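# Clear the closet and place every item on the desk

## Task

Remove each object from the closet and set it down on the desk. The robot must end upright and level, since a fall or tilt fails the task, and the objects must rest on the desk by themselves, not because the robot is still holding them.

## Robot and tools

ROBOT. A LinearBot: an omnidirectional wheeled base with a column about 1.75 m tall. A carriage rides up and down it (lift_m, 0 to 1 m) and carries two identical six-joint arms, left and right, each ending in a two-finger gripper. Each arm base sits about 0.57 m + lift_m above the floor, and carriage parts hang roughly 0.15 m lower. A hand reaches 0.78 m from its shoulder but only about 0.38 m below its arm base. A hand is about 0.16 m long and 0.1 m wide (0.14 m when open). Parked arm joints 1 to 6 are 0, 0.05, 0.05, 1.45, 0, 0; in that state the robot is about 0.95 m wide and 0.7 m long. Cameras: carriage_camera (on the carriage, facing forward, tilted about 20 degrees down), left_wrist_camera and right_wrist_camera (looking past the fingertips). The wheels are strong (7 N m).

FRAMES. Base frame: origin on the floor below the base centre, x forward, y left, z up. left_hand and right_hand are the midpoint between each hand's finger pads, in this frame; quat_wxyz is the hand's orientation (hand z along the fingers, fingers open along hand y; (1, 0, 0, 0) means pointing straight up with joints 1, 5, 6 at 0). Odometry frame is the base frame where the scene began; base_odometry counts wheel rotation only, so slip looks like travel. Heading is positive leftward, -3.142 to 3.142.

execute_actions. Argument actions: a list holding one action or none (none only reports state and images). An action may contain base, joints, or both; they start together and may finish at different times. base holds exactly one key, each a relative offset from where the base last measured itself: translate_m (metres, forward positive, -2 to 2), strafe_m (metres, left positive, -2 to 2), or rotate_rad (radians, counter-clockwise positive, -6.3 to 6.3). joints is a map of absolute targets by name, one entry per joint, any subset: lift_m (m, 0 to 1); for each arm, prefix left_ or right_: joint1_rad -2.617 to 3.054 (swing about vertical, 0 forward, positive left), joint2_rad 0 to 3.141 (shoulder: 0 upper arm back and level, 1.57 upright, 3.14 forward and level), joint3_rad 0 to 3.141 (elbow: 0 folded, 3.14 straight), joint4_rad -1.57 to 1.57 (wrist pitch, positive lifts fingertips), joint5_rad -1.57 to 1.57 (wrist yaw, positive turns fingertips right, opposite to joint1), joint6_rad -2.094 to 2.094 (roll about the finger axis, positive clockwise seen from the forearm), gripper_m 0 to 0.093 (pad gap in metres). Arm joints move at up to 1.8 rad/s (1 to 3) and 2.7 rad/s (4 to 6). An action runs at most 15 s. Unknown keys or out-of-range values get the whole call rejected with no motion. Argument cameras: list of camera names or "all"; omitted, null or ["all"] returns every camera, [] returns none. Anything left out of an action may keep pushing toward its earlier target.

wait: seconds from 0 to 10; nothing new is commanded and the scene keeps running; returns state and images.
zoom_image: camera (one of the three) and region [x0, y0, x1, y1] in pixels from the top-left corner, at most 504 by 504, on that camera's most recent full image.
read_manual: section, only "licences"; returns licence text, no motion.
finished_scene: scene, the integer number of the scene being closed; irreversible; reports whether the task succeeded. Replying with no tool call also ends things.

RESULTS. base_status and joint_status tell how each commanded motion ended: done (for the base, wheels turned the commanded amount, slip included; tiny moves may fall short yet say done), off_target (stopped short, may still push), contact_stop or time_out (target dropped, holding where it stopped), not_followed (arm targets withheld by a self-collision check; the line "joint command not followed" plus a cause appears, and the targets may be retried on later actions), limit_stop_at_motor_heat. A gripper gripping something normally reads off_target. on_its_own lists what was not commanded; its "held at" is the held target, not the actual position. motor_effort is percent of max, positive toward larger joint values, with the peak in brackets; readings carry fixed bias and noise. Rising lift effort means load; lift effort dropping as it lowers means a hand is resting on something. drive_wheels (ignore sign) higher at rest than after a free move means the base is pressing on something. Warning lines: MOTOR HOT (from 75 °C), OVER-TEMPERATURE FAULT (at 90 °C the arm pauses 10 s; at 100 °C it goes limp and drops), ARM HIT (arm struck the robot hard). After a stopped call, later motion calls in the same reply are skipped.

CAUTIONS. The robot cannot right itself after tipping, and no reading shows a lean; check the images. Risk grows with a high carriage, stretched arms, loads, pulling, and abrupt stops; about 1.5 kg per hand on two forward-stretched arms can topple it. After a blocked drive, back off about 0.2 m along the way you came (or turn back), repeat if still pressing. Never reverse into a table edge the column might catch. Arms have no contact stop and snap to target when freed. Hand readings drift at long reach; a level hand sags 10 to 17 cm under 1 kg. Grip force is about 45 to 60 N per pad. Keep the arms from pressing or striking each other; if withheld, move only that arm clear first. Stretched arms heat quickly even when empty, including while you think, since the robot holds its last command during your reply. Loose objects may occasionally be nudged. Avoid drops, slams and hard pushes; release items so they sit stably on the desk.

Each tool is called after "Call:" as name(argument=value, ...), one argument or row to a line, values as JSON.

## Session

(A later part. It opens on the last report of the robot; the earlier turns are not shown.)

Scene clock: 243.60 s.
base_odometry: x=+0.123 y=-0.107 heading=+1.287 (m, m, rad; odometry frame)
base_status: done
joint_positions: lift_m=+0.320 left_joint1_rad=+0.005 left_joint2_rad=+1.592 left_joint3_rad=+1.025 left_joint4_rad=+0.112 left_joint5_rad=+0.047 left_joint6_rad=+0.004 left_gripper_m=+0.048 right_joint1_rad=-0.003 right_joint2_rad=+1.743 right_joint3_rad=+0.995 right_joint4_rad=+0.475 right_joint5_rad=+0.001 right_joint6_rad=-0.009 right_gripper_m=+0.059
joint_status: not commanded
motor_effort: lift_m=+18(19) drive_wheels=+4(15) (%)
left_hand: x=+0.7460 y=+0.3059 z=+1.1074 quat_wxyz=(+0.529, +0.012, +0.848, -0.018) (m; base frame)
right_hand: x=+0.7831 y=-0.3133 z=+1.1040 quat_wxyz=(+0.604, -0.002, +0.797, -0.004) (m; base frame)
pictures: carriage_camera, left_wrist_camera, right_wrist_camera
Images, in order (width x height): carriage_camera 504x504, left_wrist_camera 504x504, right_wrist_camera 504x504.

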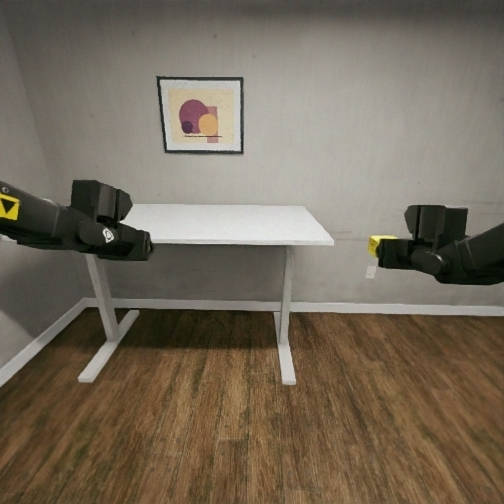

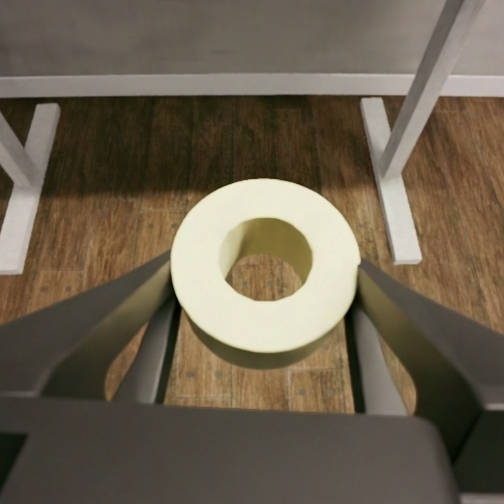

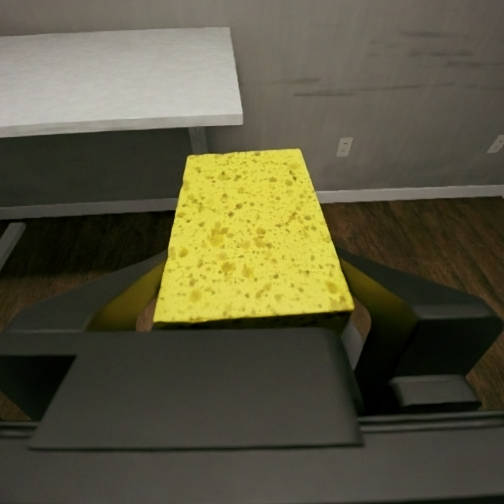

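Call:
execute_actions(
  actions=[
    {"base":{"rotate_rad":0.1}},
  ],
  cameras=[],
)

Call:
execute_actions(
  actions=[
    {"base":{"translate_m":0.8},"joints":{"lift_m":0.25}},
  ],
)

Scene clock: 245.80 s.
base_odometry: x=+0.123 y=-0.107 heading=+1.387 (m, m, rad; odometry frame)
base_status: done
joint_positions: lift_m=+0.320 left_joint1_rad=+0.005 left_joint2_rad=+1.592 left_joint3_rad=+1.025 left_joint4_rad=+0.112 left_joint5_rad=+0.048 left_joint6_rad=+0.004 left_gripper_m=+0.048 right_joint1_rad=-0.001 right_joint2_rad=+1.743 right_joint3_rad=+0.995 right_joint4_rad=+0.475 right_joint5_rad=+0.001 right_joint6_rad=-0.009 right_gripper_m=+0.059
joint_status: not commanded
motor_effort: lift_m=+22(21) drive_wheels=+4(12) (%)
left_hand: x=+0.7459 y=+0.3058 z=+1.1073 quat_wxyz=(+0.529, +0.012, +0.848, -0.018) (m; base frame)
right_hand: x=+0.7831 y=-0.3123 z=+1.1040 quat_wxyz=(+0.604, -0.003, +0.797, -0.003) (m; base frame)
pictures: none
No camera images: the call's "cameras" was empty. Leave "cameras" out to get every camera's image.

Scene clock: 249.77 s.
base_odometry: x=+0.268 y=+0.679 heading=+1.388 (m, m, rad; odometry frame)
base_status: done
joint_positions: lift_m=+0.250 left_joint1_rad=+0.005 left_joint2_rad=+1.592 left_joint3_rad=+1.014 left_joint4_rad=+0.098 left_joint5_rad=+0.048 left_joint6_rad=+0.004 left_gripper_m=+0.048 right_joint1_rad=-0.001 right_joint2_rad=+1.743 right_joint3_rad=+0.995 right_joint4_rad=+0.473 right_joint5_rad=+0.001 right_joint6_rad=-0.009 right_gripper_m=+0.059
joint_status: all done
motor_effort: lift_m=+26(21) drive_wheels=-7(18) (%)
left_hand: x=+0.7422 y=+0.3058 z=+1.0290 quat_wxyz=(+0.518, +0.012, +0.855, -0.018) (m; base frame)
right_hand: x=+0.7830 y=-0.3123 z=+1.0333 quat_wxyz=(+0.603, -0.003, +0.797, -0.003) (m; base frame)
pictures: carriage_camera, left_wrist_camera, right_wrist_camera
Images, in order (width x height): carriage_camera 504x504, left_wrist_camera 504x504, right_wrist_camera 504x504.

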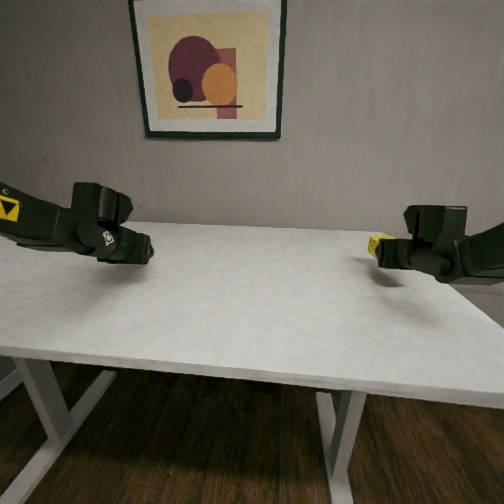

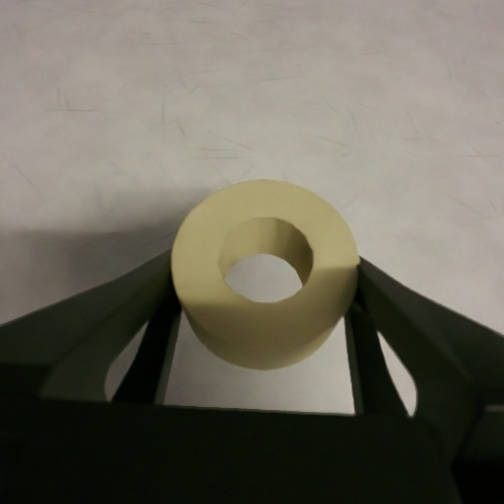

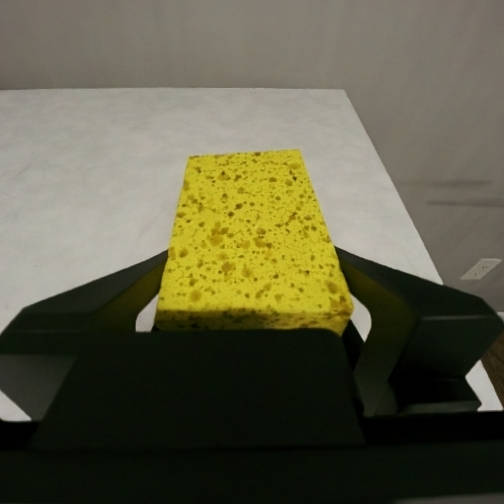

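Call:
execute_actions(
  actions=[
    {"joints":{"lift_m":0.215,"right_joint1_rad":0.12}},
  ],
  cameras=["carriage_camera"],
)

Call:
execute_actions(
  actions=[
    {"joints":{"lift_m":0.195}},
  ],
  cameras=["carriage_camera"],
)

Scene clock: 251.37 s.
base_odometry: x=+0.268 y=+0.679 heading=+1.388 (m, m, rad; odometry frame)
base_status: not commanded
joint_positions: lift_m=+0.215 left_joint1_rad=+0.005 left_joint2_rad=+1.594 left_joint3_rad=+1.014 left_joint4_rad=+0.097 left_joint5_rad=+0.048 left_joint6_rad=+0.004 left_gripper_m=+0.048 right_joint1_rad=+0.127 right_joint2_rad=+1.743 right_joint3_rad=+0.995 right_joint4_rad=+0.473 right_joint5_rad=-0.003 right_joint6_rad=-0.009 right_gripper_m=+0.059
joint_status: all done
motor_effort: lift_m=+26(23) drive_wheels=-6(7) (%)
left_hand: x=+0.7422 y=+0.3058 z=+0.9932 quat_wxyz=(+0.517, +0.012, +0.856, -0.018) (m; base frame)
right_hand: x=+0.7788 y=-0.2452 z=+0.9980 quat_wxyz=(+0.602, -0.055, +0.796, +0.037) (m; base frame)
pictures: carriage_camera
Images, in order (width x height): carriage_camera 504x504.

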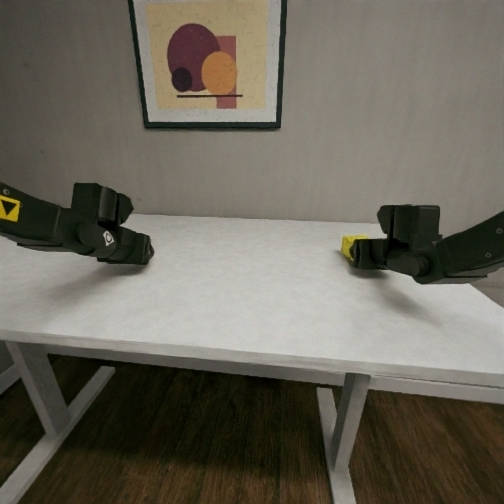

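Scene clock: 251.93 s.
base_odometry: x=+0.268 y=+0.679 heading=+1.388 (m, m, rad; odometry frame)
base_status: not commanded
joint_positions: lift_m=+0.195 left_joint1_rad=+0.005 left_joint2_rad=+1.595 left_joint3_rad=+1.013 left_joint4_rad=+0.101 left_joint5_rad=+0.048 left_joint6_rad=+0.004 left_gripper_m=+0.048 right_joint1_rad=+0.127 right_joint2_rad=+1.743 right_joint3_rad=+0.995 right_joint4_rad=+0.490 right_joint5_rad=-0.003 right_joint6_rad=-0.006 right_gripper_m=+0.059
joint_status: all done
motor_effort: lift_m=+20(24) drive_wheels=-6(8) (%)
left_hand: x=+0.7426 y=+0.3058 z=+0.9736 quat_wxyz=(+0.518, +0.012, +0.855, -0.018) (m; base frame)
right_hand: x=+0.7799 y=-0.2450 z=+0.9822 quat_wxyz=(+0.609, -0.054, +0.790, +0.038) (m; base frame)
pictures: carriage_camera
Images, in order (width x height): carriage_camera 504x504.

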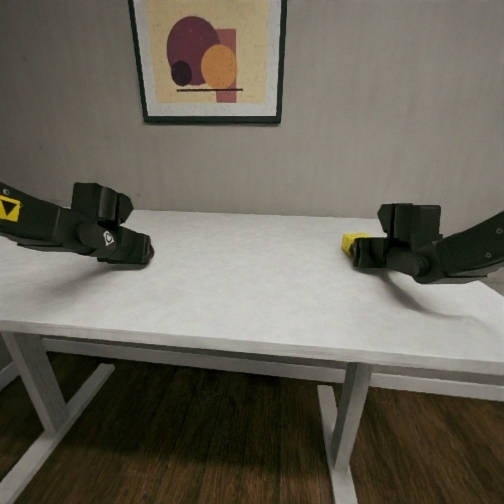

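Call:
execute_actions(
  actions=[
    {"joints":{"left_gripper_m":0.093,"right_gripper_m":0.093}},
  ],
  cameras=[],
)

Call:
execute_actions(
  actions=[
    {"joints":{"lift_m":0.26}},
  ],
  cameras=[],
)

Call:
execute_actions(
  actions=[
    {"base":{"translate_m":-0.5},"joints":{"left_joint2_rad":0.05,"left_joint3_rad":0.05,"left_joint4_rad":1.45,"right_joint2_rad":1.0,"right_joint3_rad":0.5,"right_joint4_rad":0.5,"right_joint1_rad":0}},
  ],
  cameras=["carriage_camera"],
)

Call:
execute_actions(
  actions=[
    {"base":{"rotate_rad":-2.6}},
  ],
  cameras=[],
)

Call:
execute_actions(
  actions=[
    {"base":{"translate_m":1.5}},
  ],
  cameras=[],
)

Call:
execute_actions(
  actions=[
    {"base":{"rotate_rad":-0.64}},
  ],
  cameras=["carriage_camera","right_wrist_camera"],
)

Scene clock: 256.33 s.
base_odometry: x=+0.268 y=+0.679 heading=+1.388 (m, m, rad; odometry frame)
base_status: not commanded
joint_positions: lift_m=+0.195 left_joint1_rad=+0.005 left_joint2_rad=+1.595 left_joint3_rad=+1.013 left_joint4_rad=+0.101 left_joint5_rad=+0.048 left_joint6_rad=+0.004 left_gripper_m=+0.093 right_joint1_rad=+0.127 right_joint2_rad=+1.743 right_joint3_rad=+0.995 right_joint4_rad=+0.490 right_joint5_rad=-0.003 right_joint6_rad=-0.006 right_gripper_m=+0.093
joint_status: all done
motor_effort: lift_m=+22(26) drive_wheels=-6(6) (%)
left_hand: x=+0.7426 y=+0.3058 z=+0.9736 quat_wxyz=(+0.518, +0.012, +0.855, -0.018) (m; base frame)
right_hand: x=+0.7799 y=-0.2450 z=+0.9821 quat_wxyz=(+0.609, -0.054, +0.791, +0.038) (m; base frame)
pictures: none
No camera images: the call's "cameras" was empty. Leave "cameras" out to get every camera's image.

Scene clock: 257.13 s.
base_odometry: x=+0.268 y=+0.679 heading=+1.388 (m, m, rad; odometry frame)
base_status: not commanded
joint_positions: lift_m=+0.260 left_joint1_rad=+0.005 left_joint2_rad=+1.595 left_joint3_rad=+1.013 left_joint4_rad=+0.108 left_joint5_rad=+0.048 left_joint6_rad=+0.004 left_gripper_m=+0.093 right_joint1_rad=+0.127 right_joint2_rad=+1.743 right_joint3_rad=+0.997 right_joint4_rad=+0.486 right_joint5_rad=-0.003 right_joint6_rad=-0.006 right_gripper_m=+0.093
joint_status: all done
motor_effort: lift_m=+23(26) drive_wheels=+3(6) (%)
left_hand: x=+0.7434 y=+0.3058 z=+1.0402 quat_wxyz=(+0.522, +0.012, +0.853, -0.018) (m; base frame)
right_hand: x=+0.7800 y=-0.2450 z=+1.0472 quat_wxyz=(+0.608, -0.054, +0.791, +0.038) (m; base frame)
pictures: none
No camera images: the call's "cameras" was empty. Leave "cameras" out to get every camera's image.

Scene clock: 260.33 s.
base_odometry: x=+0.178 y=+0.188 heading=+1.389 (m, m, rad; odometry frame)
base_status: done
joint_positions: lift_m=+0.260 left_joint1_rad=+0.005 left_joint2_rad=+0.067 left_joint3_rad=+0.075 left_joint4_rad=+1.449 left_joint5_rad=+0.048 left_joint6_rad=+0.004 left_gripper_m=+0.093 right_joint1_rad=-0.007 right_joint2_rad=+1.011 right_joint3_rad=+0.519 right_joint4_rad=+0.510 right_joint5_rad=+0.002 right_joint6_rad=-0.006 right_gripper_m=+0.093
joint_status: all done
motor_effort: lift_m=+23(24) drive_wheels=-6(17) (%)
left_hand: x=+0.2899 y=+0.3037 z=+1.2965 quat_wxyz=(+0.998, +0.024, +0.057, +0.003) (m; base frame)
right_hand: x=+0.6307 y=-0.3149 z=+1.1381 quat_wxyz=(+0.714, +0.001, +0.701, -0.006) (m; base frame)
pictures: carriage_camera
Images, in order (width x height): carriage_camera 504x504.

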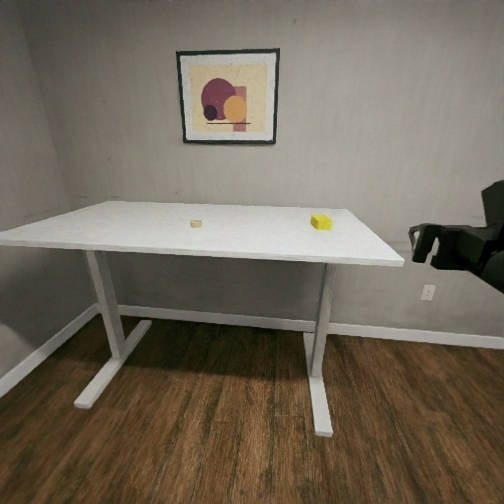

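Scene clock: 264.23 s.
base_odometry: x=+0.178 y=+0.188 heading=-1.211 (m, m, rad; odometry frame)
base_status: done
joint_positions: lift_m=+0.260 left_joint1_rad=+0.005 left_joint2_rad=+0.067 left_joint3_rad=+0.075 left_joint4_rad=+1.449 left_joint5_rad=+0.048 left_joint6_rad=+0.004 left_gripper_m=+0.093 right_joint1_rad=-0.006 right_joint2_rad=+1.011 right_joint3_rad=+0.519 right_joint4_rad=+0.510 right_joint5_rad=+0.002 right_joint6_rad=-0.006 right_gripper_m=+0.093
joint_status: not commanded
motor_effort: lift_m=+21(22) drive_wheels=+3(13) (%)
left_hand: x=+0.2898 y=+0.3037 z=+1.2965 quat_wxyz=(+0.998, +0.024, +0.057, +0.003) (m; base frame)
right_hand: x=+0.6307 y=-0.3145 z=+1.1381 quat_wxyz=(+0.714, +0.001, +0.701, -0.005) (m; base frame)
pictures: none
No camera images: the call's "cameras" was empty. Leave "cameras" out to get every camera's image.

Scene clock: 269.53 s.
base_odometry: x=+0.704 y=-1.217 heading=-1.212 (m, m, rad; odometry frame)
base_status: done
joint_positions: lift_m=+0.260 left_joint1_rad=+0.005 left_joint2_rad=+0.067 left_joint3_rad=+0.075 left_joint4_rad=+1.449 left_joint5_rad=+0.048 left_joint6_rad=+0.004 left_gripper_m=+0.093 right_joint1_rad=-0.006 right_joint2_rad=+1.011 right_joint3_rad=+0.519 right_joint4_rad=+0.510 right_joint5_rad=+0.002 right_joint6_rad=-0.006 right_gripper_m=+0.093
joint_status: not commanded
motor_effort: lift_m=+22(27) drive_wheels=-8(18) (%)
left_hand: x=+0.2898 y=+0.3037 z=+1.2965 quat_wxyz=(+0.998, +0.024, +0.057, +0.003) (m; base frame)
right_hand: x=+0.6307 y=-0.3145 z=+1.1381 quat_wxyz=(+0.714, +0.001, +0.701, -0.005) (m; base frame)
pictures: none
No camera images: the call's "cameras" was empty. Leave "cameras" out to get every camera's image.

Scene clock: 271.63 s.
base_odometry: x=+0.704 y=-1.217 heading=-1.852 (m, m, rad; odometry frame)
base_status: done
joint_positions: lift_m=+0.260 left_joint1_rad=+0.005 left_joint2_rad=+0.067 left_joint3_rad=+0.075 left_joint4_rad=+1.449 left_joint5_rad=+0.048 left_joint6_rad=+0.004 left_gripper_m=+0.093 right_joint1_rad=-0.006 right_joint2_rad=+1.011 right_joint3_rad=+0.519 right_joint4_rad=+0.510 right_joint5_rad=+0.001 right_joint6_rad=-0.006 right_gripper_m=+0.093
joint_status: not commanded
motor_effort: lift_m=+23(26) drive_wheels=+3(11) (%)
left_hand: x=+0.2898 y=+0.3037 z=+1.2965 quat_wxyz=(+0.998, +0.024, +0.057, +0.003) (m; base frame)
right_hand: x=+0.6307 y=-0.3142 z=+1.1380 quat_wxyz=(+0.713, +0.000, +0.701, -0.005) (m; base frame)
pictures: carriage_camera, right_wrist_camera
Images, in order (width x height): carriage_camera 504x504, right_wrist_camera 504x504.

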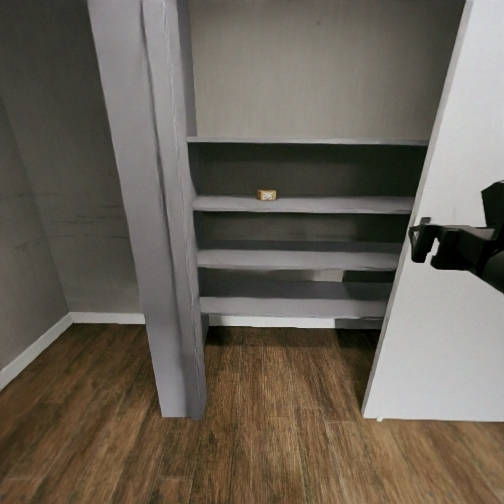

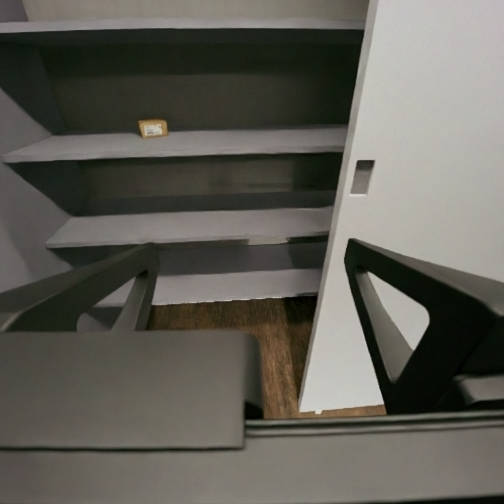

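Call:
execute_actions(
  actions=[
    {"base":{"translate_m":0.64},"joints":{"lift_m":0.225,"right_joint1_rad":0.38,"right_joint2_rad":2.0,"right_joint3_rad":1.5,"right_joint4_rad":0.4}},
  ],
  cameras=["carriage_camera","right_wrist_camera"],
)

Scene clock: 277.27 s.
base_odometry: x=+0.526 y=-1.832 heading=-1.852 (m, m, rad; odometry frame)
base_status: done
joint_positions: lift_m=+0.225 left_joint1_rad=+0.005 left_joint2_rad=+0.067 left_joint3_rad=+0.071 left_joint4_rad=+1.449 left_joint5_rad=+0.048 left_joint6_rad=+0.004 left_gripper_m=+0.093 right_joint1_rad=+0.381 right_joint2_rad=+1.983 right_joint3_rad=+1.489 right_joint4_rad=+0.411 right_joint5_rad=+0.001 right_joint6_rad=-0.006 right_gripper_m=+0.093
joint_status: all done
motor_effort: lift_m=+21(23) drive_wheels=-7(17) (%)
left_hand: x=+0.2911 y=+0.3037 z=+1.2603 quat_wxyz=(+0.998, +0.024, +0.059, +0.003) (m; base frame)
right_hand: x=+0.8317 y=-0.0834 z=+1.0954 quat_wxyz=(+0.665, -0.141, +0.722, +0.126) (m; base frame)
pictures: carriage_camera, right_wrist_camera
Images, in order (width x height): carriage_camera 504x504, right_wrist_camera 504x504.

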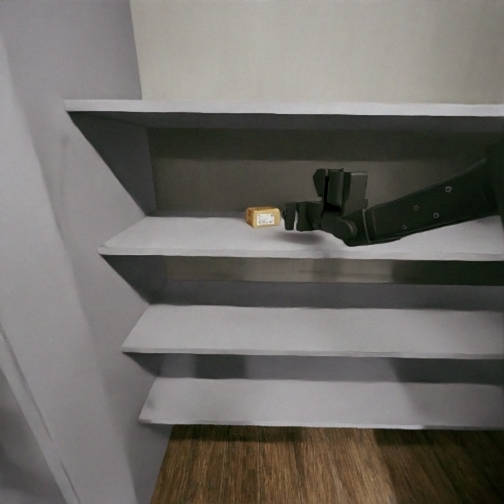

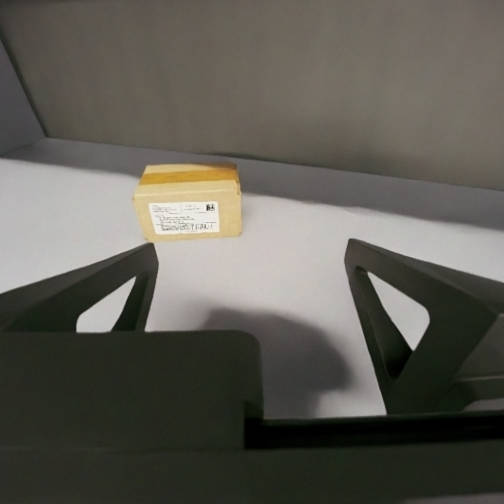

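Call:
execute_actions(
  actions=[
    {"base":{"translate_m":0.09},"joints":{"right_joint1_rad":0.45}},
  ],
  cameras=["carriage_camera","right_wrist_camera"],
)

Scene clock: 280.33 s.
base_odometry: x=+0.504 y=-1.907 heading=-1.848 (m, m, rad; odometry frame)
base_status: translate_m contact_stop (by the wheels' count: +0.078 of +0.090)
joint_positions: lift_m=+0.225 left_joint1_rad=-0.001 left_joint2_rad=+0.063 left_joint3_rad=+0.070 left_joint4_rad=+1.479 left_joint5_rad=+0.051 left_joint6_rad=+0.003 left_gripper_m=+0.093 right_joint1_rad=+0.452 right_joint2_rad=+1.993 right_joint3_rad=+1.502 right_joint4_rad=+0.410 right_joint5_rad=+0.000 right_joint6_rad=-0.006 right_gripper_m=+0.093
joint_status: all done
motor_effort: lift_m=+22(23) drive_wheels=+29(102) (%)
left_hand: x=+0.2825 y=+0.3031 z=+1.2609 quat_wxyz=(+0.999, +0.026, +0.042, +0.000) (m; base frame)
right_hand: x=+0.8163 y=-0.0420 z=+1.0956 quat_wxyz=(+0.661, -0.167, +0.716, +0.150) (m; base frame)
pictures: carriage_camera, right_wrist_camera
Images, in order (width x height): carriage_camera 504x504, right_wrist_camera 504x504.

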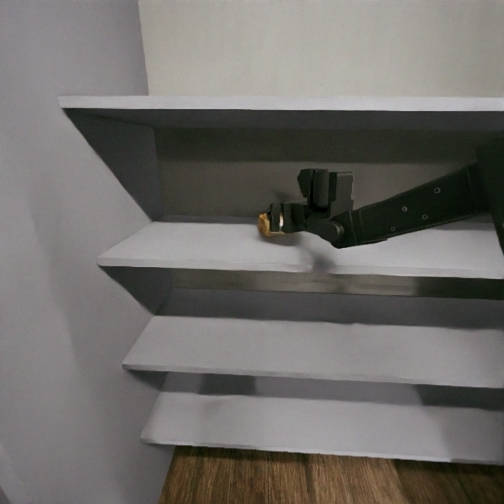

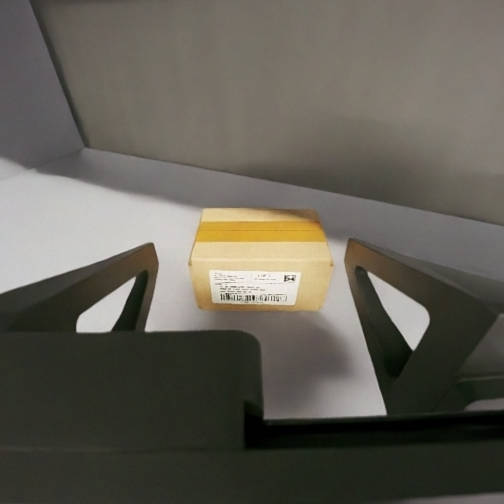

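Call:
execute_actions(
  actions=[
    {"base":{"translate_m":-0.03},"joints":{"right_joint2_rad":2.31,"right_joint3_rad":1.89,"right_joint4_rad":0.32}},
  ],
  cameras=["carriage_camera","right_wrist_camera"],
)

Scene clock: 282.43 s.
base_odometry: x=+0.512 y=-1.878 heading=-1.847 (m, m, rad; odometry frame)
base_status: done
joint_positions: lift_m=+0.225 left_joint1_rad=-0.001 left_joint2_rad=+0.063 left_joint3_rad=+0.070 left_joint4_rad=+1.465 left_joint5_rad=+0.051 left_joint6_rad=+0.003 left_gripper_m=+0.093 right_joint1_rad=+0.451 right_joint2_rad=+2.298 right_joint3_rad=+1.884 right_joint4_rad=+0.332 right_joint5_rad=+0.001 right_joint6_rad=-0.005 right_gripper_m=+0.093
joint_status: all done
motor_effort: lift_m=+25(23) drive_wheels=-5(18) (%)
left_hand: x=+0.2861 y=+0.3031 z=+1.2605 quat_wxyz=(+0.998, +0.026, +0.049, +0.000) (m; base frame)
right_hand: x=+0.8809 y=-0.0116 z=+1.0713 quat_wxyz=(+0.661, -0.166, +0.716, +0.150) (m; base frame)
pictures: carriage_camera, right_wrist_camera
Images, in order (width x height): carriage_camera 504x504, right_wrist_camera 504x504.

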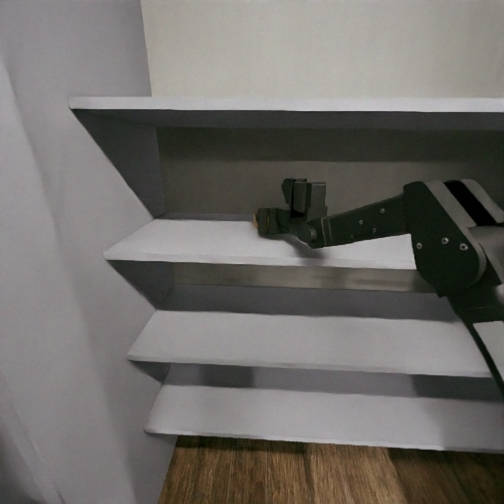

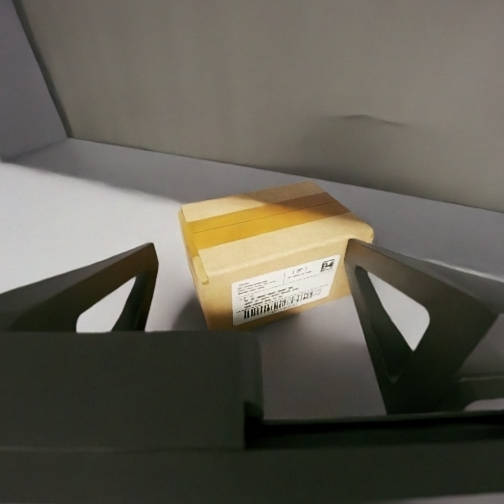

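Call:
execute_actions(
  actions=[
    {"joints":{"right_joint2_rad":2.58,"right_joint3_rad":2.38,"right_joint4_rad":0.11}},
  ],
  cameras=["right_wrist_camera"],
)

Scene clock: 285.10 s.
base_odometry: x=+0.512 y=-1.878 heading=-1.847 (m, m, rad; odometry frame)
base_status: not commanded
joint_positions: lift_m=+0.225 left_joint1_rad=-0.001 left_joint2_rad=+0.063 left_joint3_rad=+0.070 left_joint4_rad=+1.464 left_joint5_rad=+0.051 left_joint6_rad=+0.003 left_gripper_m=+0.093 right_joint1_rad=+0.451 right_joint2_rad=+2.564 right_joint3_rad=+2.377 right_joint4_rad=+0.127 right_joint5_rad=-0.001 right_joint6_rad=+0.002 right_gripper_m=+0.093
joint_status: all done
motor_effort: lift_m=+19(22) drive_wheels=-5(5) (%)
left_hand: x=+0.2862 y=+0.3031 z=+1.2605 quat_wxyz=(+0.998, +0.026, +0.050, +0.000) (m; base frame)
right_hand: x=+0.9253 y=+0.0102 z=+1.0802 quat_wxyz=(+0.668, -0.163, +0.710, +0.154) (m; base frame)
pictures: right_wrist_camera
Images, in order (width x height): right_wrist_camera 504x504.

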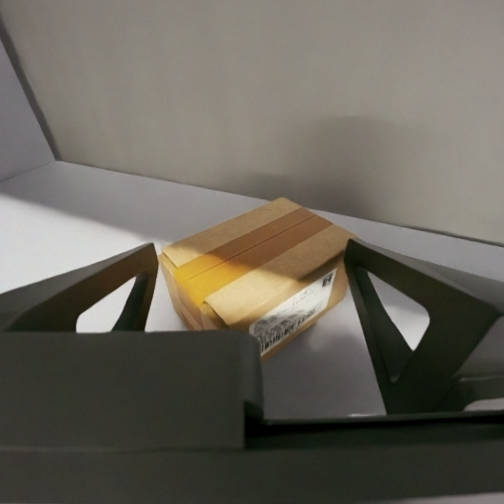

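Call:
execute_actions(
  actions=[
    {"joints":{"lift_m":0.213}},
  ],
  cameras=[],
)

Call:
execute_actions(
  actions=[
    {"joints":{"right_gripper_m":0.03}},
  ],
  cameras=["right_wrist_camera"],
)

Scene clock: 286.60 s.
base_odometry: x=+0.512 y=-1.878 heading=-1.847 (m, m, rad; odometry frame)
base_status: not commanded
joint_positions: lift_m=+0.213 left_joint1_rad=-0.001 left_joint2_rad=+0.063 left_joint3_rad=+0.070 left_joint4_rad=+1.462 left_joint5_rad=+0.051 left_joint6_rad=+0.003 left_gripper_m=+0.093 right_joint1_rad=+0.451 right_joint2_rad=+2.569 right_joint3_rad=+2.380 right_joint4_rad=+0.121 right_joint5_rad=-0.001 right_joint6_rad=+0.002 right_gripper_m=+0.093
joint_status: all done
motor_effort: lift_m=+23(20) drive_wheels=-6(6) (%)
left_hand: x=+0.2868 y=+0.3031 z=+1.2483 quat_wxyz=(+0.998, +0.026, +0.051, +0.000) (m; base frame)
right_hand: x=+0.9259 y=+0.0105 z=+1.0648 quat_wxyz=(+0.665, -0.163, +0.712, +0.154) (m; base frame)
pictures: none
No camera images: the call's "cameras" was empty. Leave "cameras" out to get every camera's image.

Scene clock: 287.23 s.
base_odometry: x=+0.512 y=-1.878 heading=-1.847 (m, m, rad; odometry frame)
base_status: not commanded
joint_positions: lift_m=+0.213 left_joint1_rad=-0.001 left_joint2_rad=+0.063 left_joint3_rad=+0.070 left_joint4_rad=+1.462 left_joint5_rad=+0.051 left_joint6_rad=+0.003 left_gripper_m=+0.093 right_joint1_rad=+0.451 right_joint2_rad=+2.569 right_joint3_rad=+2.380 right_joint4_rad=+0.121 right_joint5_rad=-0.001 right_joint6_rad=+0.002 right_gripper_m=+0.030
joint_status: all done
motor_effort: lift_m=+21(23) drive_wheels=-6(6) (%)
left_hand: x=+0.2868 y=+0.3031 z=+1.2483 quat_wxyz=(+0.998, +0.026, +0.051, +0.000) (m; base frame)
right_hand: x=+0.9259 y=+0.0105 z=+1.0648 quat_wxyz=(+0.665, -0.163, +0.712, +0.154) (m; base frame)
pictures: right_wrist_camera
Images, in order (width x height): right_wrist_camera 504x504.

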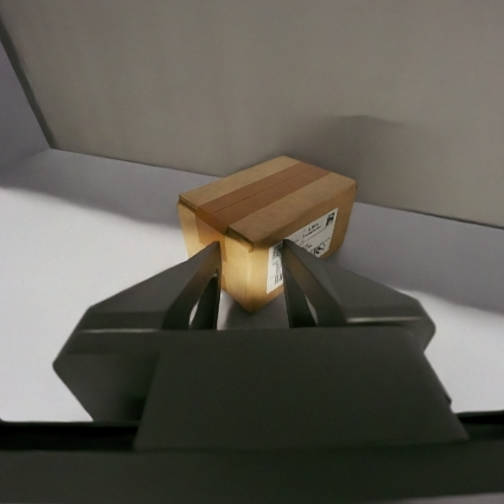

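Call:
execute_actions(
  actions=[
    {"base":{"translate_m":-0.25},"joints":{"right_gripper_m":0.04,"lift_m":0.225}},
  ],
  cameras=[],
)

Call:
execute_actions(
  actions=[
    {"base":{"strafe_m":-0.06},"joints":{"right_joint1_rad":0.2,"right_joint2_rad":0.05,"right_joint3_rad":0.05,"right_joint4_rad":0.6}},
  ],
  cameras=[],
)

Call:
execute_actions(
  actions=[
    {"base":{"rotate_rad":-0.35},"joints":{"right_joint1_rad":0,"right_joint4_rad":1.45}},
  ],
  cameras=[],
)

Call:
execute_actions(
  actions=[
    {"joints":{"left_joint1_rad":0.2,"left_joint2_rad":2.0,"left_joint3_rad":1.5,"left_joint4_rad":0.4,"left_joint5_rad":0.2}},
  ],
  cameras=["carriage_camera","left_wrist_camera"],
)

Scene clock: 293.63 s.
base_odometry: x=+0.580 y=-1.637 heading=-1.848 (m, m, rad; odometry frame)
base_status: done
joint_positions: lift_m=+0.225 left_joint1_rad=-0.001 left_joint2_rad=+0.063 left_joint3_rad=+0.070 left_joint4_rad=+1.455 left_joint5_rad=+0.051 left_joint6_rad=+0.003 left_gripper_m=+0.093 right_joint1_rad=+0.451 right_joint2_rad=+2.568 right_joint3_rad=+2.380 right_joint4_rad=+0.121 right_joint5_rad=-0.001 right_joint6_rad=+0.002 right_gripper_m=+0.040
joint_status: all done
motor_effort: lift_m=+24(26) drive_wheels=-5(15) (%)
left_hand: x=+0.2883 y=+0.3031 z=+1.2603 quat_wxyz=(+0.998, +0.025, +0.054, +0.000) (m; base frame)
right_hand: x=+0.9257 y=+0.0104 z=+1.0778 quat_wxyz=(+0.666, -0.163, +0.712, +0.154) (m; base frame)
pictures: none
No camera images: the call's "cameras" was empty. Leave "cameras" out to get every camera's image.

Scene clock: 295.93 s.
base_odometry: x=+0.523 y=-1.621 heading=-1.848 (m, m, rad; odometry frame)
base_status: done
joint_positions: lift_m=+0.225 left_joint1_rad=-0.001 left_joint2_rad=+0.063 left_joint3_rad=+0.070 left_joint4_rad=+1.455 left_joint5_rad=+0.051 left_joint6_rad=+0.003 left_gripper_m=+0.093 right_joint1_rad=+0.200 right_joint2_rad=+0.067 right_joint3_rad=+0.064 right_joint4_rad=+0.612 right_joint5_rad=+0.004 right_joint6_rad=+0.002 right_gripper_m=+0.040
joint_status: all done
motor_effort: lift_m=+25(23) drive_wheels=-3(13) (%)
left_hand: x=+0.2883 y=+0.3031 z=+1.2603 quat_wxyz=(+0.998, +0.025, +0.054, +0.000) (m; base frame)
right_hand: x=+0.4602 y=-0.2721 z=+1.1552 quat_wxyz=(+0.882, -0.044, +0.460, +0.088) (m; base frame)
pictures: none
No camera images: the call's "cameras" was empty. Leave "cameras" out to get every camera's image.

Scene clock: 297.53 s.
base_odometry: x=+0.523 y=-1.621 heading=-2.198 (m, m, rad; odometry frame)
base_status: done
joint_positions: lift_m=+0.225 left_joint1_rad=-0.001 left_joint2_rad=+0.063 left_joint3_rad=+0.070 left_joint4_rad=+1.455 left_joint5_rad=+0.051 left_joint6_rad=+0.003 left_gripper_m=+0.093 right_joint1_rad=+0.006 right_joint2_rad=+0.067 right_joint3_rad=+0.064 right_joint4_rad=+1.450 right_joint5_rad=+0.003 right_joint6_rad=+0.002 right_gripper_m=+0.040
joint_status: all done
motor_effort: lift_m=+22(24) drive_wheels=+5(7) (%)
left_hand: x=+0.2885 y=+0.3031 z=+1.2602 quat_wxyz=(+0.998, +0.025, +0.054, -0.001) (m; base frame)
right_hand: x=+0.2929 y=-0.3121 z=+1.2585 quat_wxyz=(+0.998, +0.001, +0.062, +0.004) (m; base frame)
pictures: none
No camera images: the call's "cameras" was empty. Leave "cameras" out to get every camera's image.

Scene clock: 299.57 s.
base_odometry: x=+0.523 y=-1.621 heading=-2.198 (m, m, rad; odometry frame)
base_status: not commanded
joint_positions: lift_m=+0.225 left_joint1_rad=+0.191 left_joint2_rad=+2.000 left_joint3_rad=+1.478 left_joint4_rad=+0.399 left_joint5_rad=+0.195 left_joint6_rad=+0.003 left_gripper_m=+0.093 right_joint1_rad=+0.006 right_joint2_rad=+0.067 right_joint3_rad=+0.064 right_joint4_rad=+1.450 right_joint5_rad=+0.003 right_joint6_rad=+0.002 right_gripper_m=+0.040
joint_status: all done
motor_effort: lift_m=+28(21) drive_wheels=+5(5) (%)
left_hand: x=+0.8689 y=+0.3956 z=+1.0779 quat_wxyz=(+0.663, -0.006, +0.748, -0.009) (m; base frame)
right_hand: x=+0.2929 y=-0.3121 z=+1.2585 quat_wxyz=(+0.998, +0.001, +0.062, +0.004) (m; base frame)
pictures: carriage_camera, left_wrist_camera
Images, in order (width x height): carriage_camera 504x504, left_wrist_camera 504x504.

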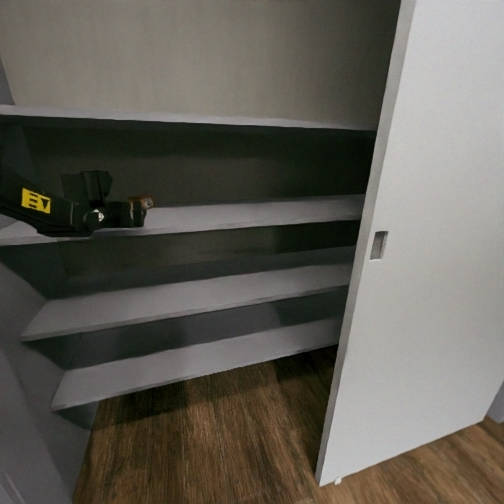

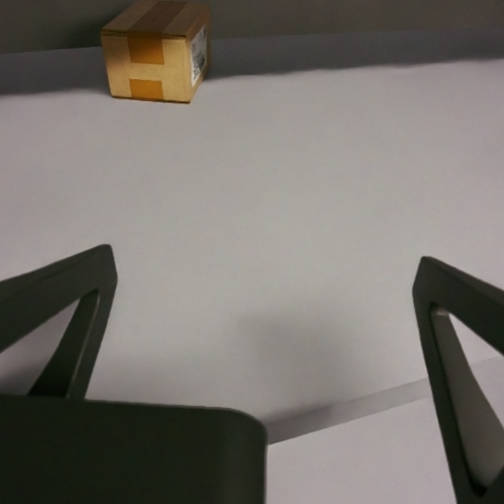

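Call:
execute_actions(
  actions=[
    {"base":{"translate_m":0.13},"joints":{"left_joint1_rad":0.39,"left_joint5_rad":0.37,"left_joint3_rad":1.52}},
  ],
  cameras=["carriage_camera","left_wrist_camera"],
)

Scene clock: 302.53 s.
base_odometry: x=+0.446 y=-1.726 heading=-2.199 (m, m, rad; odometry frame)
base_status: done
joint_positions: lift_m=+0.225 left_joint1_rad=+0.399 left_joint2_rad=+2.000 left_joint3_rad=+1.504 left_joint4_rad=+0.403 left_joint5_rad=+0.363 left_joint6_rad=+0.003 left_gripper_m=+0.093 right_joint1_rad=+0.006 right_joint2_rad=+0.067 right_joint3_rad=+0.064 right_joint4_rad=+1.449 right_joint5_rad=+0.003 right_joint6_rad=+0.002 right_gripper_m=+0.040
joint_status: all done
motor_effort: lift_m=+25(24) drive_wheels=-8(13) (%)
left_hand: x=+0.8443 y=+0.4916 z=+1.0918 quat_wxyz=(+0.675, -0.024, +0.737, +0.001) (m; base frame)
right_hand: x=+0.2931 y=-0.3121 z=+1.2585 quat_wxyz=(+0.998, +0.001, +0.062, +0.004) (m; base frame)
pictures: carriage_camera, left_wrist_camera
Images, in order (width x height): carriage_camera 504x504, left_wrist_camera 504x504.

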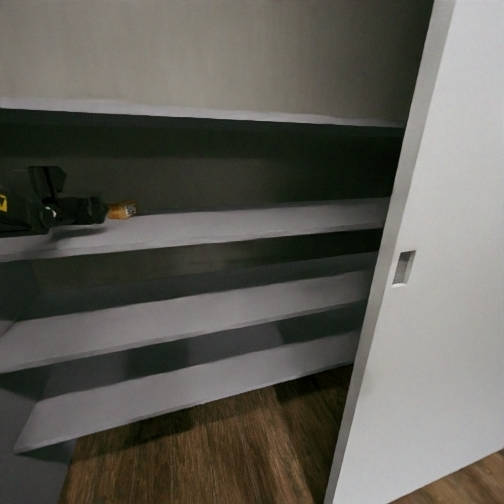

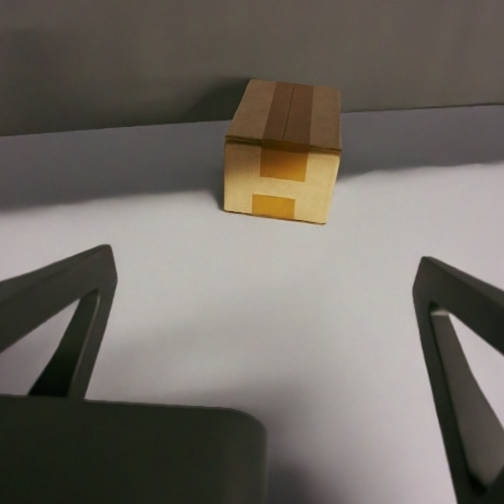

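Call:
execute_actions(
  actions=[
    {"base":{"translate_m":0.09},"joints":{"left_joint5_rad":0.43,"lift_m":0.2}},
  ],
  cameras=["left_wrist_camera"],
)

Scene clock: 305.07 s.
base_odometry: x=+0.393 y=-1.799 heading=-2.199 (m, m, rad; odometry frame)
base_status: done
joint_positions: lift_m=+0.200 left_joint1_rad=+0.399 left_joint2_rad=+2.000 left_joint3_rad=+1.504 left_joint4_rad=+0.404 left_joint5_rad=+0.423 left_joint6_rad=+0.003 left_gripper_m=+0.093 right_joint1_rad=+0.006 right_joint2_rad=+0.067 right_joint3_rad=+0.063 right_joint4_rad=+1.448 right_joint5_rad=+0.003 right_joint6_rad=+0.002 right_gripper_m=+0.040
joint_status: all done
motor_effort: lift_m=+25(25) drive_wheels=+4(15) (%)
left_hand: x=+0.8444 y=+0.4810 z=+1.0680 quat_wxyz=(+0.677, -0.003, +0.736, -0.021) (m; base frame)
right_hand: x=+0.2936 y=-0.3121 z=+1.2331 quat_wxyz=(+0.998, +0.001, +0.063, +0.004) (m; base frame)
pictures: left_wrist_camera
Images, in order (width x height): left_wrist_camera 504x504.

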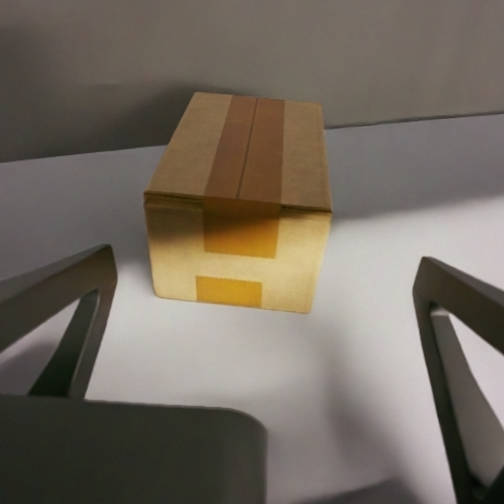

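Call:
execute_actions(
  actions=[
    {"base":{"translate_m":0.055},"joints":{"left_joint5_rad":0.37,"lift_m":0.19}},
  ],
  cameras=["left_wrist_camera"],
)

Call:
execute_actions(
  actions=[
    {"joints":{"left_gripper_m":0.03}},
  ],
  cameras=["left_wrist_camera"],
)

Scene clock: 307.13 s.
base_odometry: x=+0.361 y=-1.843 heading=-2.200 (m, m, rad; odometry frame)
base_status: done
joint_positions: lift_m=+0.190 left_joint1_rad=+0.398 left_joint2_rad=+1.998 left_joint3_rad=+1.504 left_joint4_rad=+0.416 left_joint5_rad=+0.374 left_joint6_rad=+0.006 left_gripper_m=+0.093 right_joint1_rad=+0.006 right_joint2_rad=+0.067 right_joint3_rad=+0.062 right_joint4_rad=+1.450 right_joint5_rad=+0.003 right_joint6_rad=+0.002 right_gripper_m=+0.040
joint_status: all done
motor_effort: lift_m=+23(25) drive_wheels=-7(15) (%)
left_hand: x=+0.8444 y=+0.4889 z=+1.0614 quat_wxyz=(+0.681, -0.016, +0.732, +0.000) (m; base frame)
right_hand: x=+0.2933 y=-0.3121 z=+1.2229 quat_wxyz=(+0.998, +0.001, +0.063, +0.004) (m; base frame)
pictures: left_wrist_camera
Images, in order (width x height): left_wrist_camera 504x504.

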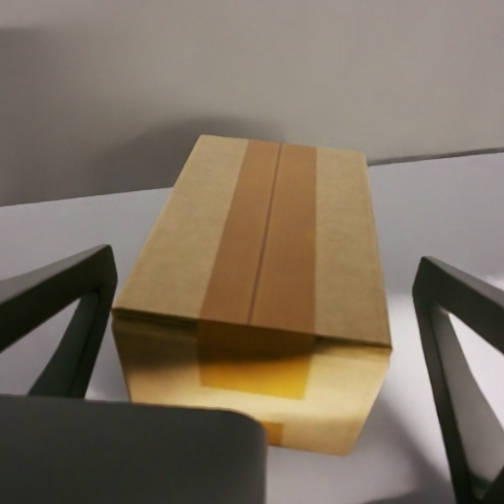

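Scene clock: 307.77 s.
base_odometry: x=+0.361 y=-1.843 heading=-2.200 (m, m, rad; odometry frame)
base_status: not commanded
joint_positions: lift_m=+0.190 left_joint1_rad=+0.398 left_joint2_rad=+1.998 left_joint3_rad=+1.504 left_joint4_rad=+0.415 left_joint5_rad=+0.374 left_joint6_rad=+0.006 left_gripper_m=+0.060 right_joint1_rad=+0.006 right_joint2_rad=+0.067 right_joint3_rad=+0.062 right_joint4_rad=+1.450 right_joint5_rad=+0.003 right_joint6_rad=+0.002 right_gripper_m=+0.040
joint_status: left_gripper_m off_target (ended at +0.060, target +0.030)
motor_effort: lift_m=+21(22) drive_wheels=-7(7) (%)
left_hand: x=+0.8444 y=+0.4890 z=+1.0613 quat_wxyz=(+0.681, -0.017, +0.732, +0.000) (m; base frame)
right_hand: x=+0.2933 y=-0.3121 z=+1.2229 quat_wxyz=(+0.998, +0.001, +0.063, +0.004) (m; base frame)
pictures: left_wrist_camera
Images, in order (width x height): left_wrist_camera 504x504.

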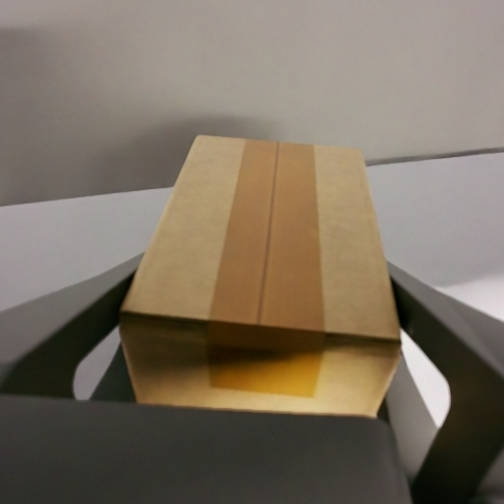

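Call:
execute_actions(
  actions=[
    {"joints":{"lift_m":0.225}},
  ],
  cameras=[],
)

Call:
execute_actions(
  actions=[
    {"base":{"translate_m":-0.12},"joints":{"left_joint1_rad":0.15,"left_joint5_rad":0.1,"left_joint2_rad":1.2,"left_joint3_rad":0.6,"left_joint4_rad":0.52}},
  ],
  cameras=[],
)

Call:
execute_actions(
  actions=[
    {"joints":{"lift_m":0.42}},
  ],
  cameras=["carriage_camera","left_wrist_camera"],
)

Scene clock: 309.97 s.
base_odometry: x=+0.361 y=-1.843 heading=-2.200 (m, m, rad; odometry frame)
base_status: not commanded
joint_positions: lift_m=+0.225 left_joint1_rad=+0.398 left_joint2_rad=+1.998 left_joint3_rad=+1.504 left_joint4_rad=+0.388 left_joint5_rad=+0.374 left_joint6_rad=+0.006 left_gripper_m=+0.060 right_joint1_rad=+0.006 right_joint2_rad=+0.067 right_joint3_rad=+0.062 right_joint4_rad=+1.450 right_joint5_rad=+0.003 right_joint6_rad=+0.002 right_gripper_m=+0.040
joint_status: all done
motor_effort: lift_m=+23(27) drive_wheels=-7(7) (%)
left_hand: x=+0.8439 y=+0.4888 z=+1.0901 quat_wxyz=(+0.672, -0.020, +0.741, -0.003) (m; base frame)
right_hand: x=+0.2934 y=-0.3121 z=+1.2580 quat_wxyz=(+0.998, +0.001, +0.063, +0.004) (m; base frame)
pictures: none
No camera images: the call's "cameras" was empty. Leave "cameras" out to get every camera's image.

Scene clock: 311.63 s.
base_odometry: x=+0.431 y=-1.746 heading=-2.200 (m, m, rad; odometry frame)
base_status: done
joint_positions: lift_m=+0.225 left_joint1_rad=+0.141 left_joint2_rad=+1.221 left_joint3_rad=+0.611 left_joint4_rad=+0.499 left_joint5_rad=+0.107 left_joint6_rad=+0.006 left_gripper_m=+0.060 right_joint1_rad=+0.006 right_joint2_rad=+0.067 right_joint3_rad=+0.062 right_joint4_rad=+1.448 right_joint5_rad=+0.003 right_joint6_rad=+0.002 right_gripper_m=+0.040
joint_status: all done
motor_effort: lift_m=+22(23) drive_wheels=-6(15) (%)
left_hand: x=+0.6672 y=+0.3511 z=+1.0674 quat_wxyz=(+0.667, -0.015, +0.745, +0.009) (m; base frame)
right_hand: x=+0.2938 y=-0.3121 z=+1.2579 quat_wxyz=(+0.998, +0.001, +0.064, +0.004) (m; base frame)
pictures: none
No camera images: the call's "cameras" was empty. Leave "cameras" out to get every camera's image.

Scene clock: 312.93 s.
base_odometry: x=+0.431 y=-1.746 heading=-2.200 (m, m, rad; odometry frame)
base_status: not commanded
joint_positions: lift_m=+0.420 left_joint1_rad=+0.141 left_joint2_rad=+1.221 left_joint3_rad=+0.611 left_joint4_rad=+0.503 left_joint5_rad=+0.105 left_joint6_rad=+0.006 left_gripper_m=+0.060 right_joint1_rad=+0.006 right_joint2_rad=+0.067 right_joint3_rad=+0.062 right_joint4_rad=+1.448 right_joint5_rad=+0.002 right_joint6_rad=+0.002 right_gripper_m=+0.040
joint_status: all done
motor_effort: lift_m=+20(25) drive_wheels=-6(6) (%)
left_hand: x=+0.6673 y=+0.3513 z=+1.2633 quat_wxyz=(+0.668, -0.015, +0.744, +0.010) (m; base frame)
right_hand: x=+0.2938 y=-0.3119 z=+1.4530 quat_wxyz=(+0.998, +0.001, +0.064, +0.004) (m; base frame)
pictures: carriage_camera, left_wrist_camera
Images, in order (width x height): carriage_camera 504x504, left_wrist_camera 504x504.

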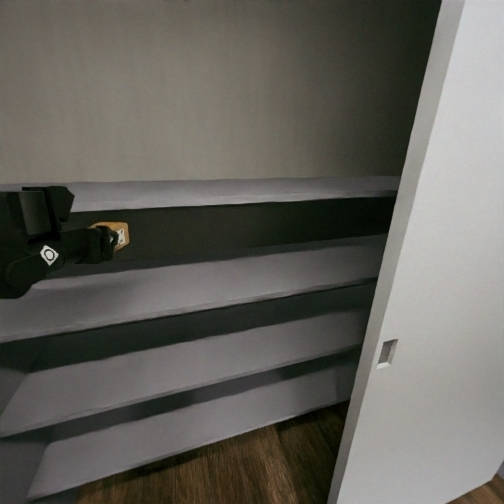

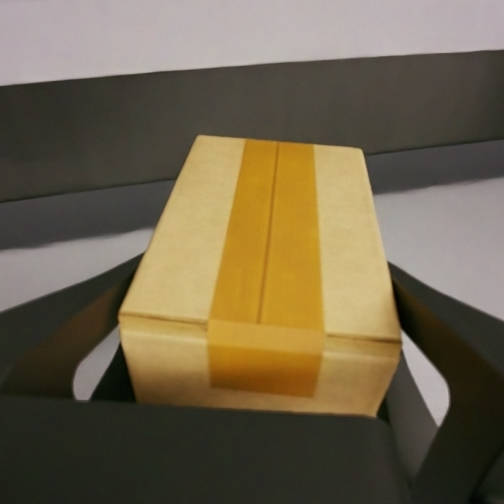

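Call:
execute_actions(
  actions=[
    {"base":{"rotate_rad":0.3},"joints":{"left_joint1_rad":-0.25,"left_joint5_rad":0.05,"left_joint2_rad":0.8,"left_joint3_rad":0.3,"left_joint4_rad":0.42}},
  ],
  cameras=[],
)

Call:
execute_actions(
  actions=[
    {"base":{"translate_m":-0.8},"joints":{"lift_m":0.3}},
  ],
  cameras=[],
)

Call:
execute_actions(
  actions=[
    {"base":{"rotate_rad":-2.7}},
  ],
  cameras=[],
)

Call:
execute_actions(
  actions=[
    {"base":{"translate_m":1.2},"joints":{"left_joint1_rad":0,"left_joint2_rad":1.6,"left_joint3_rad":1.0,"left_joint4_rad":0.52,"lift_m":0.2}},
  ],
  cameras=["carriage_camera","left_wrist_camera"],
)

Scene clock: 317.10 s.
base_odometry: x=+0.431 y=-1.746 heading=-1.900 (m, m, rad; odometry frame)
base_status: done
joint_positions: lift_m=+0.420 left_joint1_rad=-0.242 left_joint2_rad=+0.816 left_joint3_rad=+0.313 left_joint4_rad=+0.402 left_joint5_rad=+0.052 left_joint6_rad=+0.006 left_gripper_m=+0.060 right_joint1_rad=+0.006 right_joint2_rad=+0.067 right_joint3_rad=+0.062 right_joint4_rad=+1.449 right_joint5_rad=+0.002 right_joint6_rad=+0.002 right_gripper_m=+0.040
joint_status: all done
motor_effort: lift_m=+20(22) drive_wheels=+4(10) (%)
left_hand: x=+0.5761 y=+0.2247 z=+1.2346 quat_wxyz=(+0.663, +0.109, +0.734, -0.098) (m; base frame)
right_hand: x=+0.2936 y=-0.3119 z=+1.4530 quat_wxyz=(+0.998, +0.001, +0.063, +0.004) (m; base frame)
pictures: none
No camera images: the call's "cameras" was empty. Leave "cameras" out to get every camera's image.

Scene clock: 320.97 s.
base_odometry: x=+0.689 y=-0.989 heading=-1.899 (m, m, rad; odometry frame)
base_status: done
joint_positions: lift_m=+0.300 left_joint1_rad=-0.242 left_joint2_rad=+0.816 left_joint3_rad=+0.313 left_joint4_rad=+0.395 left_joint5_rad=+0.052 left_joint6_rad=+0.006 left_gripper_m=+0.060 right_joint1_rad=+0.006 right_joint2_rad=+0.067 right_joint3_rad=+0.062 right_joint4_rad=+1.449 right_joint5_rad=+0.001 right_joint6_rad=+0.002 right_gripper_m=+0.040
joint_status: all done
motor_effort: lift_m=+25(27) drive_wheels=-7(17) (%)
left_hand: x=+0.5760 y=+0.2248 z=+1.1127 quat_wxyz=(+0.661, +0.109, +0.736, -0.098) (m; base frame)
right_hand: x=+0.2937 y=-0.3117 z=+1.3328 quat_wxyz=(+0.998, +0.000, +0.063, +0.004) (m; base frame)
pictures: none
No camera images: the call's "cameras" was empty. Leave "cameras" out to get every camera's image.

Scene clock: 324.93 s.
base_odometry: x=+0.689 y=-0.989 heading=+1.684 (m, m, rad; odometry frame)
base_status: done
joint_positions: lift_m=+0.300 left_joint1_rad=-0.242 left_joint2_rad=+0.816 left_joint3_rad=+0.313 left_joint4_rad=+0.395 left_joint5_rad=+0.049 left_joint6_rad=+0.006 left_gripper_m=+0.059 right_joint1_rad=+0.006 right_joint2_rad=+0.067 right_joint3_rad=+0.062 right_joint4_rad=+1.447 right_joint5_rad=+0.001 right_joint6_rad=+0.002 right_gripper_m=+0.040
joint_status: not commanded
motor_effort: lift_m=+25(26) drive_wheels=+3(12) (%)
left_hand: x=+0.5761 y=+0.2253 z=+1.1127 quat_wxyz=(+0.661, +0.108, +0.736, -0.097) (m; base frame)
right_hand: x=+0.2941 y=-0.3117 z=+1.3328 quat_wxyz=(+0.998, +0.000, +0.064, +0.004) (m; base frame)
pictures: none
No camera images: the call's "cameras" was empty. Leave "cameras" out to get every camera's image.

Scene clock: 329.63 s.
base_odometry: x=+0.555 y=+0.204 heading=+1.683 (m, m, rad; odometry frame)
base_status: done
joint_positions: lift_m=+0.200 left_joint1_rad=-0.006 left_joint2_rad=+1.591 left_joint3_rad=+0.977 left_joint4_rad=+0.491 left_joint5_rad=+0.051 left_joint6_rad=+0.006 left_gripper_m=+0.059 right_joint1_rad=+0.006 right_joint2_rad=+0.067 right_joint3_rad=+0.062 right_joint4_rad=+1.450 right_joint5_rad=+0.000 right_joint6_rad=+0.002 right_gripper_m=+0.040
joint_status: all done
motor_effort: lift_m=+25(24) drive_wheels=-8(18) (%)
left_hand: x=+0.7646 y=+0.3002 z=+1.0541 quat_wxyz=(+0.662, +0.021, +0.749, -0.019) (m; base frame)
right_hand: x=+0.2935 y=-0.3117 z=+1.2329 quat_wxyz=(+0.998, +0.000, +0.063, +0.004) (m; base frame)
pictures: carriage_camera, left_wrist_camera
Images, in order (width x height): carriage_camera 504x504, left_wrist_camera 504x504.

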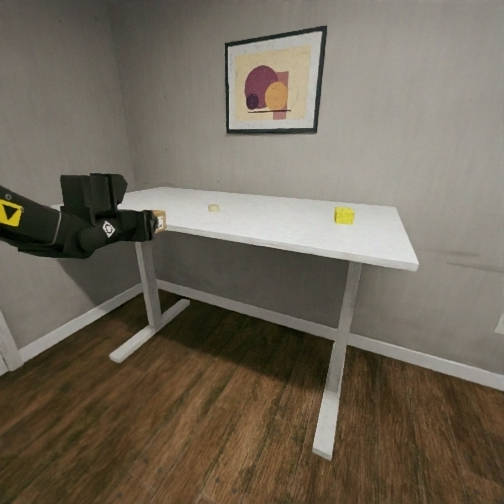

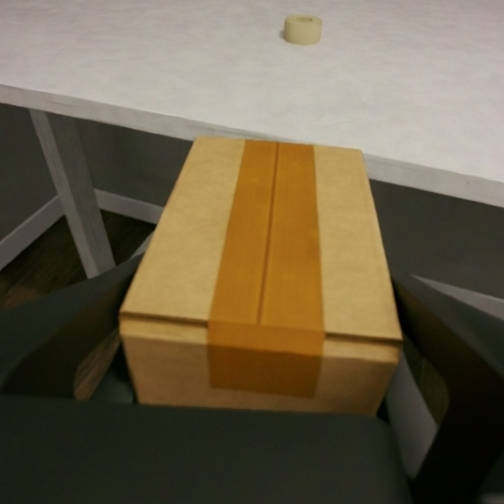

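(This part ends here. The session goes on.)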